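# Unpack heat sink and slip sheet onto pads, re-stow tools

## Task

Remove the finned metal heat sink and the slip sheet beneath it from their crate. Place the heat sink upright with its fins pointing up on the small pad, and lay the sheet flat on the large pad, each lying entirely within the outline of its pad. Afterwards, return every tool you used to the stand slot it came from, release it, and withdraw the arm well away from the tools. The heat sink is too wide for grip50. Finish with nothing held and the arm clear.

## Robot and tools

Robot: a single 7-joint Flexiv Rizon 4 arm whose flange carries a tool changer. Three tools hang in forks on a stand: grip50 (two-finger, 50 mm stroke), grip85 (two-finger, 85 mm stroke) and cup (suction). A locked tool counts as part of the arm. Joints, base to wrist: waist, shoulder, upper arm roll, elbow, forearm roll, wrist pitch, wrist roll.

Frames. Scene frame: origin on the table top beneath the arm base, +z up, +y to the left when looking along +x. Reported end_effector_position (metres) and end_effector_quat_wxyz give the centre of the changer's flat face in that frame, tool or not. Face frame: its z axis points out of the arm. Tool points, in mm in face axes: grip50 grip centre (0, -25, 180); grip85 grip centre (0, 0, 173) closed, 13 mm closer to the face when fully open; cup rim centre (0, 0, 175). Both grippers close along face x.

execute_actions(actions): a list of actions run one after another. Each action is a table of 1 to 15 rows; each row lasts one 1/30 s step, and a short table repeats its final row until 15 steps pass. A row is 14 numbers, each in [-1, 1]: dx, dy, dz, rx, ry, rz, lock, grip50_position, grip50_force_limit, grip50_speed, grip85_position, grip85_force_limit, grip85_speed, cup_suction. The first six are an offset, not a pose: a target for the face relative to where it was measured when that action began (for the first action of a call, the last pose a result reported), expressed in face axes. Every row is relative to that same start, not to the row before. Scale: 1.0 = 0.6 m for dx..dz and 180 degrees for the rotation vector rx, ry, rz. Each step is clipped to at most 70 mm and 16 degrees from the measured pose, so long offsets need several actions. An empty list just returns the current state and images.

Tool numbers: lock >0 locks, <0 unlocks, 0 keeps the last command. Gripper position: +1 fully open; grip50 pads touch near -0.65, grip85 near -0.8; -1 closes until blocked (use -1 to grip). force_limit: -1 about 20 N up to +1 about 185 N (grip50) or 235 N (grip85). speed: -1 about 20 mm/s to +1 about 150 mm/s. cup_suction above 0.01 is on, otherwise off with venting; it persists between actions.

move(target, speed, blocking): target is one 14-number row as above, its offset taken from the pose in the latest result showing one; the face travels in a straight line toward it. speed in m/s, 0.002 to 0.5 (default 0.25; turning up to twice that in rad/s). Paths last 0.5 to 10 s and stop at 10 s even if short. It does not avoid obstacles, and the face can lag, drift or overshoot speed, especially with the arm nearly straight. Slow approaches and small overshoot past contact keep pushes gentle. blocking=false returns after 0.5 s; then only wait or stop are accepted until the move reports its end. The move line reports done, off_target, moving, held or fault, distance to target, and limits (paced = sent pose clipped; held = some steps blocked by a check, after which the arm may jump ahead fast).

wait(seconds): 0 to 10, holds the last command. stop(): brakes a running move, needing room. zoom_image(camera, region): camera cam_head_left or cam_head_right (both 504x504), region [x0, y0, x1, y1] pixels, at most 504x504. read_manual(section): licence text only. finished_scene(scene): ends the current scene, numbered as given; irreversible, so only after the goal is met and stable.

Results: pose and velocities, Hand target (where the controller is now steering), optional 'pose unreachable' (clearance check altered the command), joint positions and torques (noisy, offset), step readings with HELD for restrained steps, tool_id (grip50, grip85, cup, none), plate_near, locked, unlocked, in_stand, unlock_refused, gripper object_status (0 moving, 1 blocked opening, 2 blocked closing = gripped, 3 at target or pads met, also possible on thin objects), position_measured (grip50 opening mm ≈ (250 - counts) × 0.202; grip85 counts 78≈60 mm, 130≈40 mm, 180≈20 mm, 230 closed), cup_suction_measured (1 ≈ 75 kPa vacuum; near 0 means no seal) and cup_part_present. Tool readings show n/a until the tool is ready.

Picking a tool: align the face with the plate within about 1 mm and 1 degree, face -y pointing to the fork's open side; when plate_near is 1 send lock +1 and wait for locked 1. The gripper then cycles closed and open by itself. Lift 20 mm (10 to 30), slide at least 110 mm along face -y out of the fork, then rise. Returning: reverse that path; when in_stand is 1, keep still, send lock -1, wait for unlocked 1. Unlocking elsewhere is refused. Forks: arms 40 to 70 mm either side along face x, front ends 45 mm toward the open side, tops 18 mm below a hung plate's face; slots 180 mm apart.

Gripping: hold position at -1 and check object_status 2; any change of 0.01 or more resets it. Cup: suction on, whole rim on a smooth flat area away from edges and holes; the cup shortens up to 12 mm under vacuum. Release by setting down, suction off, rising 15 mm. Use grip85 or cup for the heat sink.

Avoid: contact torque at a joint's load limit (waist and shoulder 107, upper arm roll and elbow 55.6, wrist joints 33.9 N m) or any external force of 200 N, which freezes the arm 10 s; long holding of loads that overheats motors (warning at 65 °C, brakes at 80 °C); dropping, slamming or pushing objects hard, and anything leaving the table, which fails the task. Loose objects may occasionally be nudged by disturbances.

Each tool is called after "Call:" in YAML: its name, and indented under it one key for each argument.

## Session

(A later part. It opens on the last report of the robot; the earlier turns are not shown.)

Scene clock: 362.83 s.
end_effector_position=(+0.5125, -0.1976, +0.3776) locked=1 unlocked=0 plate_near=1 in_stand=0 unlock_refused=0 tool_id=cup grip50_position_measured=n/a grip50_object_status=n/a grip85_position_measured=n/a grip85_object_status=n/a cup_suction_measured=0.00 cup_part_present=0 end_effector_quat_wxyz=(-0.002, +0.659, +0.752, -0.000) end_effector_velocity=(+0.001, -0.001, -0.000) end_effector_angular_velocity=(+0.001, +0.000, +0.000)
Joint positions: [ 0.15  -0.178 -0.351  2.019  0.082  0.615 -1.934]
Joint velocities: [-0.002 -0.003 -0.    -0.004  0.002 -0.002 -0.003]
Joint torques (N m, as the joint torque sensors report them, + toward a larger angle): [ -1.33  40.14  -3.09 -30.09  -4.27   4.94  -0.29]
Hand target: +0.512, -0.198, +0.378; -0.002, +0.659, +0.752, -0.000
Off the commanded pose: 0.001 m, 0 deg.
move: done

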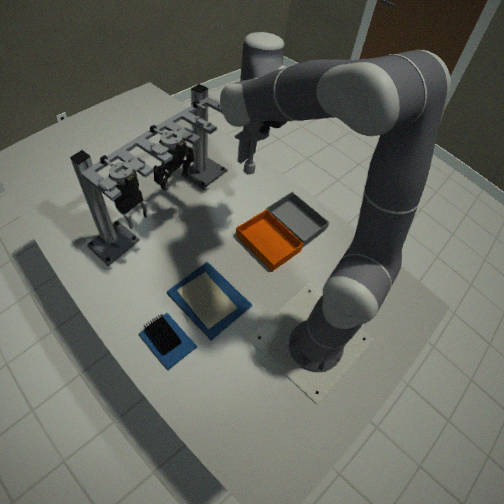

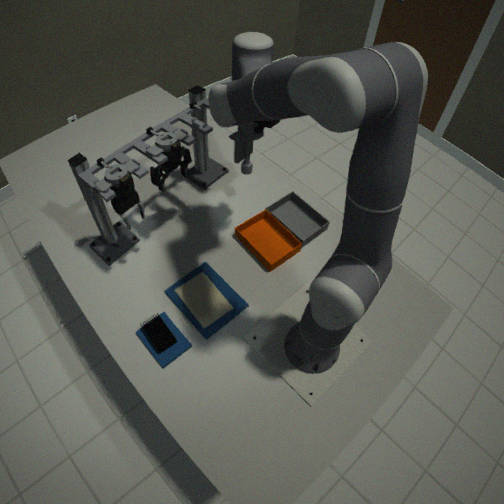

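Call:
move:
  target: [0.0005,0.2515,-0.005,0,0,0,0,0,0,0,0,0,0,0]
  speed: 0.08

Call:
move:
  target: [0,0,0.028,0,0,0,0,0,0,0,0,0,0,0]
  speed: 0.02

Scene clock: 365.27 s.
end_effector_position=(+0.6619, -0.1777, +0.3799) locked=1 unlocked=0 plate_near=1 in_stand=0 unlock_refused=0 tool_id=cup grip50_position_measured=n/a grip50_object_status=n/a grip85_position_measured=n/a grip85_object_status=n/a cup_suction_measured=0.00 cup_part_present=0 end_effector_quat_wxyz=(-0.002, +0.659, +0.752, -0.000) end_effector_velocity=(+0.002, +0.000, +0.000) end_effector_angular_velocity=(-0.001, +0.000, +0.001)
Joint positions: [ 0.151 -0.511 -0.342  1.534  0.189  0.443 -1.922]
Joint velocities: [ 0.    -0.003 -0.    -0.006  0.    -0.003  0.   ]
Joint torques (N m, as the joint torque sensors report them, + toward a larger angle): [ -2.    57.1   -5.64 -31.59  -4.66   4.95   0.84]
Hand target: +0.662, -0.178, +0.380; -0.002, +0.659, +0.752, -0.000
Off the commanded pose: 0.000 m, 0 deg.
move: done

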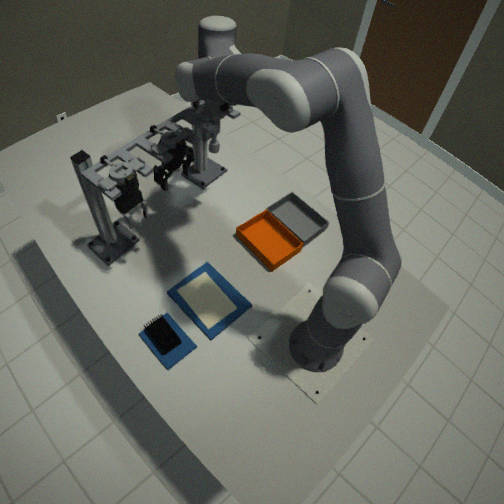

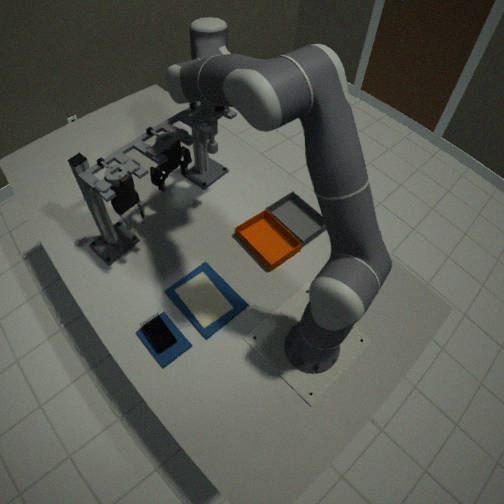

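Scene clock: 366.33 s.
end_effector_position=(+0.6618, -0.1776, +0.3632) locked=1 unlocked=0 plate_near=1 in_stand=1 unlock_refused=0 tool_id=cup grip50_position_measured=n/a grip50_object_status=n/a grip85_position_measured=n/a grip85_object_status=n/a cup_suction_measured=0.00 cup_part_present=0 end_effector_quat_wxyz=(-0.002, +0.659, +0.752, -0.000) end_effector_velocity=(+0.000, -0.000, -0.001) end_effector_angular_velocity=(+0.001, -0.001, -0.000)
Joint positions: [ 0.151 -0.531 -0.34   1.55   0.197  0.477 -1.927]
Joint velocities: [-0.    -0.001  0.     0.001  0.001  0.003 -0.001]
Joint torques (N m, as the joint torque sensors report them, + toward a larger angle): [ -1.6   58.63  -5.24 -30.73  -4.73   5.77  -0.21]
Hand target: +0.662, -0.178, +0.363; -0.002, +0.659, +0.752, -0.000
Off the commanded pose: 0.000 m, 0 deg.
move: done

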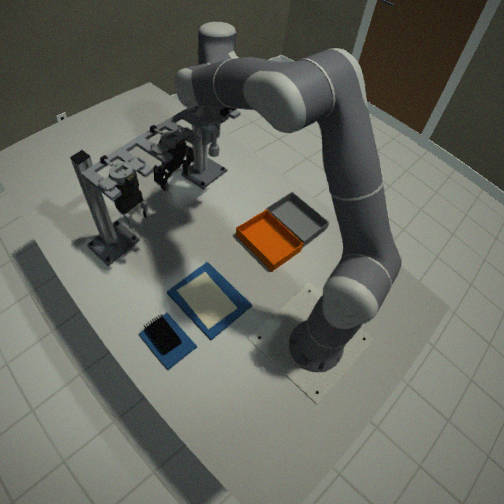

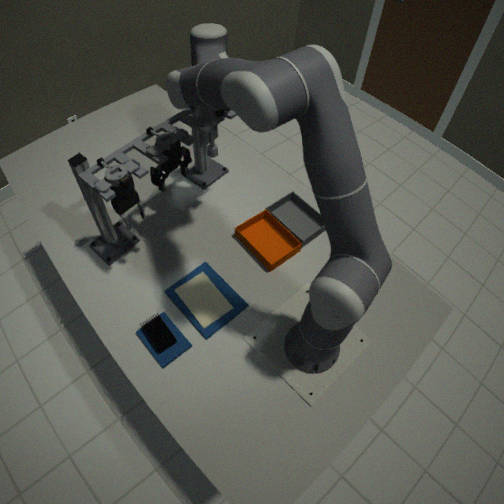

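Call:
execute_actions:
  actions:
    - [[0,0,0.004,0,0,0,0,0,0,0,0,0,0,0]]
    - [[0,0,0,0,0,0,-1,0,0,0,0,0,0,0]]
    - [[0,0,0,0,0,0,-1,0,0,0,0,0,0,0]]
    - [[0,0,0,0,0,0,-1,0,0,0,0,0,0,0]]

Call:
move:
  target: [0,0,-0.1,0,0,0,0,0,0,0,0,0,0,0]
  speed: 0.08

Call:
move:
  target: [0,-0.5,-0.05,0,0,0,0,0,0,0,0,0,0,0]

Call:
zoom_image:
  camera: "cam_head_left"
  region: [60,70,260,250]

Scene clock: 368.57 s.
end_effector_position=(+0.6618, -0.1776, +0.3608) locked=0 unlocked=1 plate_near=1 in_stand=1 unlock_refused=0 tool_id=none grip50_position_measured=n/a grip50_object_status=n/a grip85_position_measured=n/a grip85_object_status=n/a cup_suction_measured=n/a cup_part_present=n/a end_effector_quat_wxyz=(-0.002, +0.659, +0.752, -0.001) end_effector_velocity=(-0.000, -0.000, -0.000) end_effector_angular_velocity=(-0.000, +0.001, -0.000)
Joint positions: [ 0.151 -0.534 -0.339  1.552  0.199  0.481 -1.927]
Joint velocities: [-0. -0.  0.  0. -0. -0. -0.]
Joint torques (N m, as the joint torque sensors report them, + toward a larger angle): [ -0.56  54.1   -5.3  -27.46  -4.19   4.47   0.34]
Hand target: +0.662, -0.178, +0.361; -0.002, +0.659, +0.752, -0.001
Off the commanded pose: 0.000 m, 0 deg.
Step readings (end_effector_position; steps 1 to 15: 1st action; 16 to 30: 2nd action; 31 to 45: 3rd action; 46 to 60: 4th action):
0: (+0.6618, -0.1776, +0.3632)
1: (+0.6618, -0.1776, +0.3630)
2: (+0.6619, -0.1776, +0.3626)
4: (+0.6618, -0.1776, +0.3614)
8: (+0.6618, -0.1776, +0.3610)
15: (+0.6618, -0.1776, +0.3610)
16: (+0.6617, -0.1776, +0.3607)
17: (+0.6617, -0.1776, +0.3607)
19: (+0.6617, -0.1776, +0.3607)
23: (+0.6617, -0.1776, +0.3607)
30: (+0.6618, -0.1776, +0.3608)
31: (+0.6618, -0.1776, +0.3608)
32: (+0.6618, -0.1776, +0.3608)
34: (+0.6618, -0.1776, +0.3608)
38: (+0.6618, -0.1776, +0.3608)
45: (+0.6618, -0.1776, +0.3608)
46: (+0.6618, -0.1776, +0.3608)
47: (+0.6618, -0.1776, +0.3608)
49: (+0.6618, -0.1776, +0.3608)
53: (+0.6618, -0.1776, +0.3608)
60: end_effector_position above

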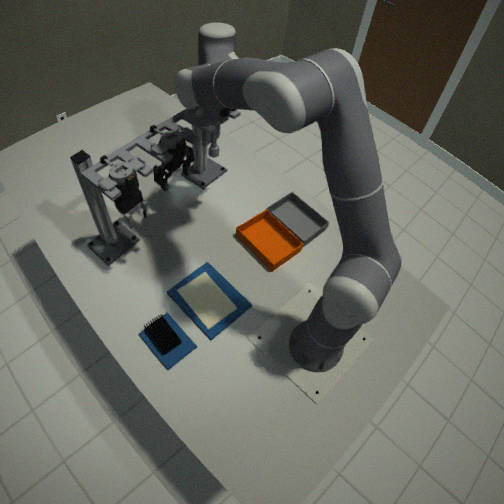

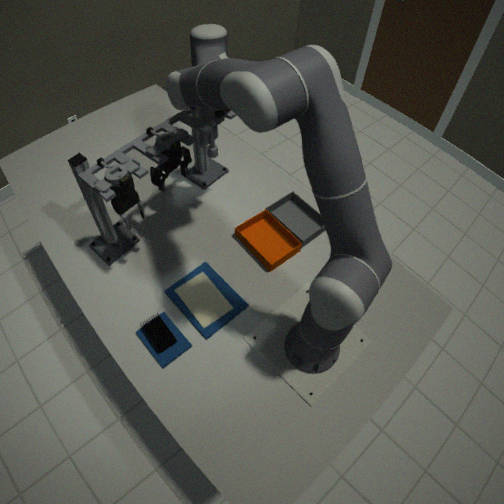

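Scene clock: 369.67 s.
end_effector_position=(+0.6621, -0.1778, +0.4207) locked=0 unlocked=1 plate_near=0 in_stand=0 unlock_refused=0 tool_id=none grip50_position_measured=n/a grip50_object_status=n/a grip85_position_measured=n/a grip85_object_status=n/a cup_suction_measured=n/a cup_part_present=n/a end_effector_quat_wxyz=(-0.002, +0.659, +0.752, -0.000) end_effector_velocity=(+0.000, +0.001, +0.001) end_effector_angular_velocity=(+0.001, +0.000, +0.000)
Joint positions: [ 0.153 -0.47  -0.348  1.485  0.171  0.355 -1.91 ]
Joint velocities: [ 0.     0.001  0.    -0.002  0.    -0.003  0.   ]
Joint torques (N m, as the joint torque sensors report them, + toward a larger angle): [ -0.32  53.34  -5.54 -29.42  -4.71   4.01   0.75]
Hand target: +0.662, -0.178, +0.421; -0.002, +0.659, +0.752, -0.001
Off the commanded pose: 0.000 m, 0 deg.
move: done

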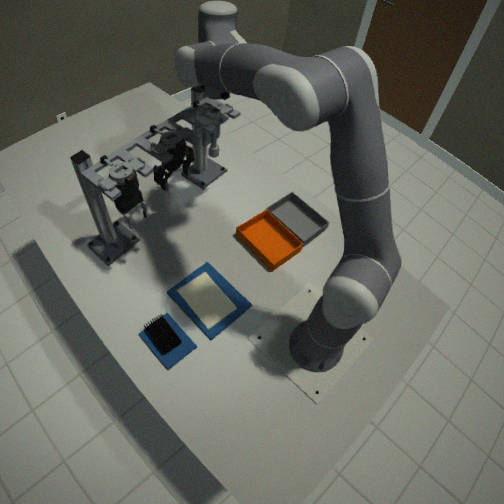

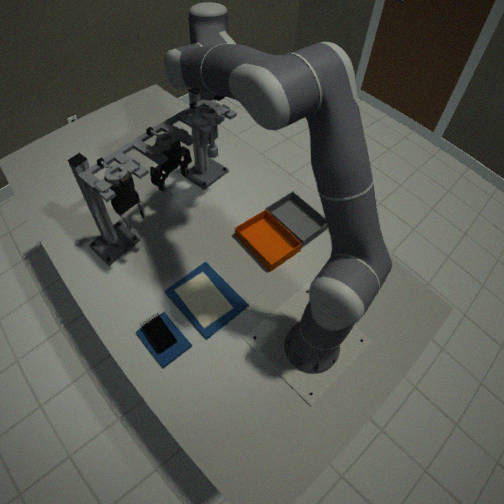

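Scene clock: 371.40 s.
end_effector_position=(+0.3650, -0.2171, +0.4523) locked=0 unlocked=1 plate_near=0 in_stand=0 unlock_refused=0 tool_id=none grip50_position_measured=n/a grip50_object_status=n/a grip85_position_measured=n/a grip85_object_status=n/a cup_suction_measured=n/a cup_part_present=n/a end_effector_quat_wxyz=(-0.002, +0.659, +0.752, -0.000) end_effector_velocity=(-0.001, +0.000, -0.000) end_effector_angular_velocity=(+0.001, +0.001, +0.000)
Joint positions: [ 0.041  0.286 -0.305  2.266 -0.087  0.421 -1.907]
Joint velocities: [-0.     0.004  0.001  0.002 -0.    -0.003  0.   ]
Joint torques (N m, as the joint torque sensors report them, + toward a larger angle): [ -1.84  18.79   3.69 -28.82  -4.7    3.87   0.84]
Hand target: +0.365, -0.217, +0.452; -0.002, +0.659, +0.752, -0.001
Off the commanded pose: 0.001 m, 0 deg.
move: done

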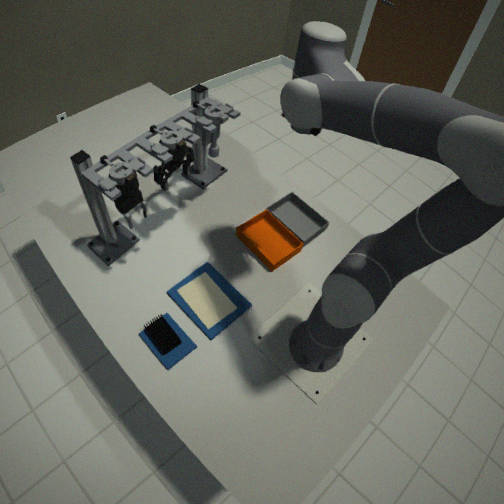

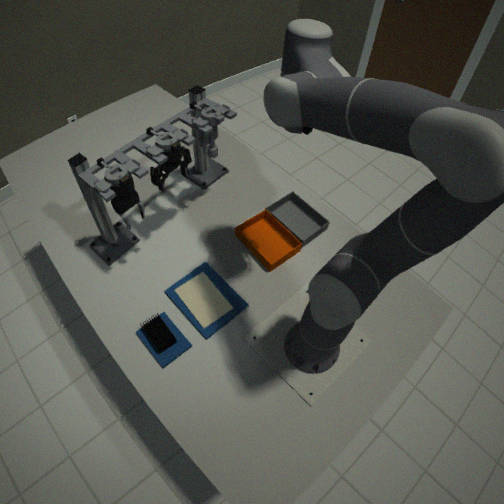

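Region (60, 70, 260, 250) of cam_head_left's 504x504 image, scaled by 2.520, with more detail than that image has; it fills the top 454 rows of this view, and the rest is white.

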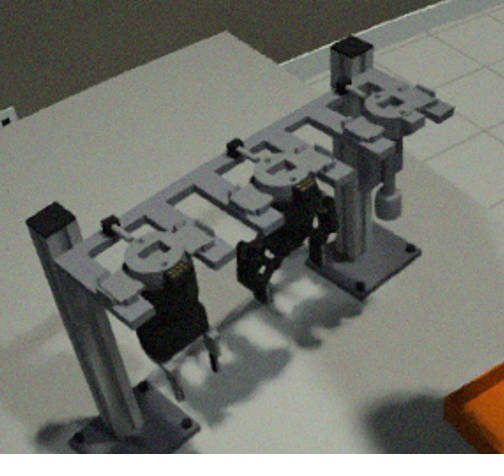

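Looks fine.

Call:
finished_scene:
  scene: 1

The scene is finished: the task was done.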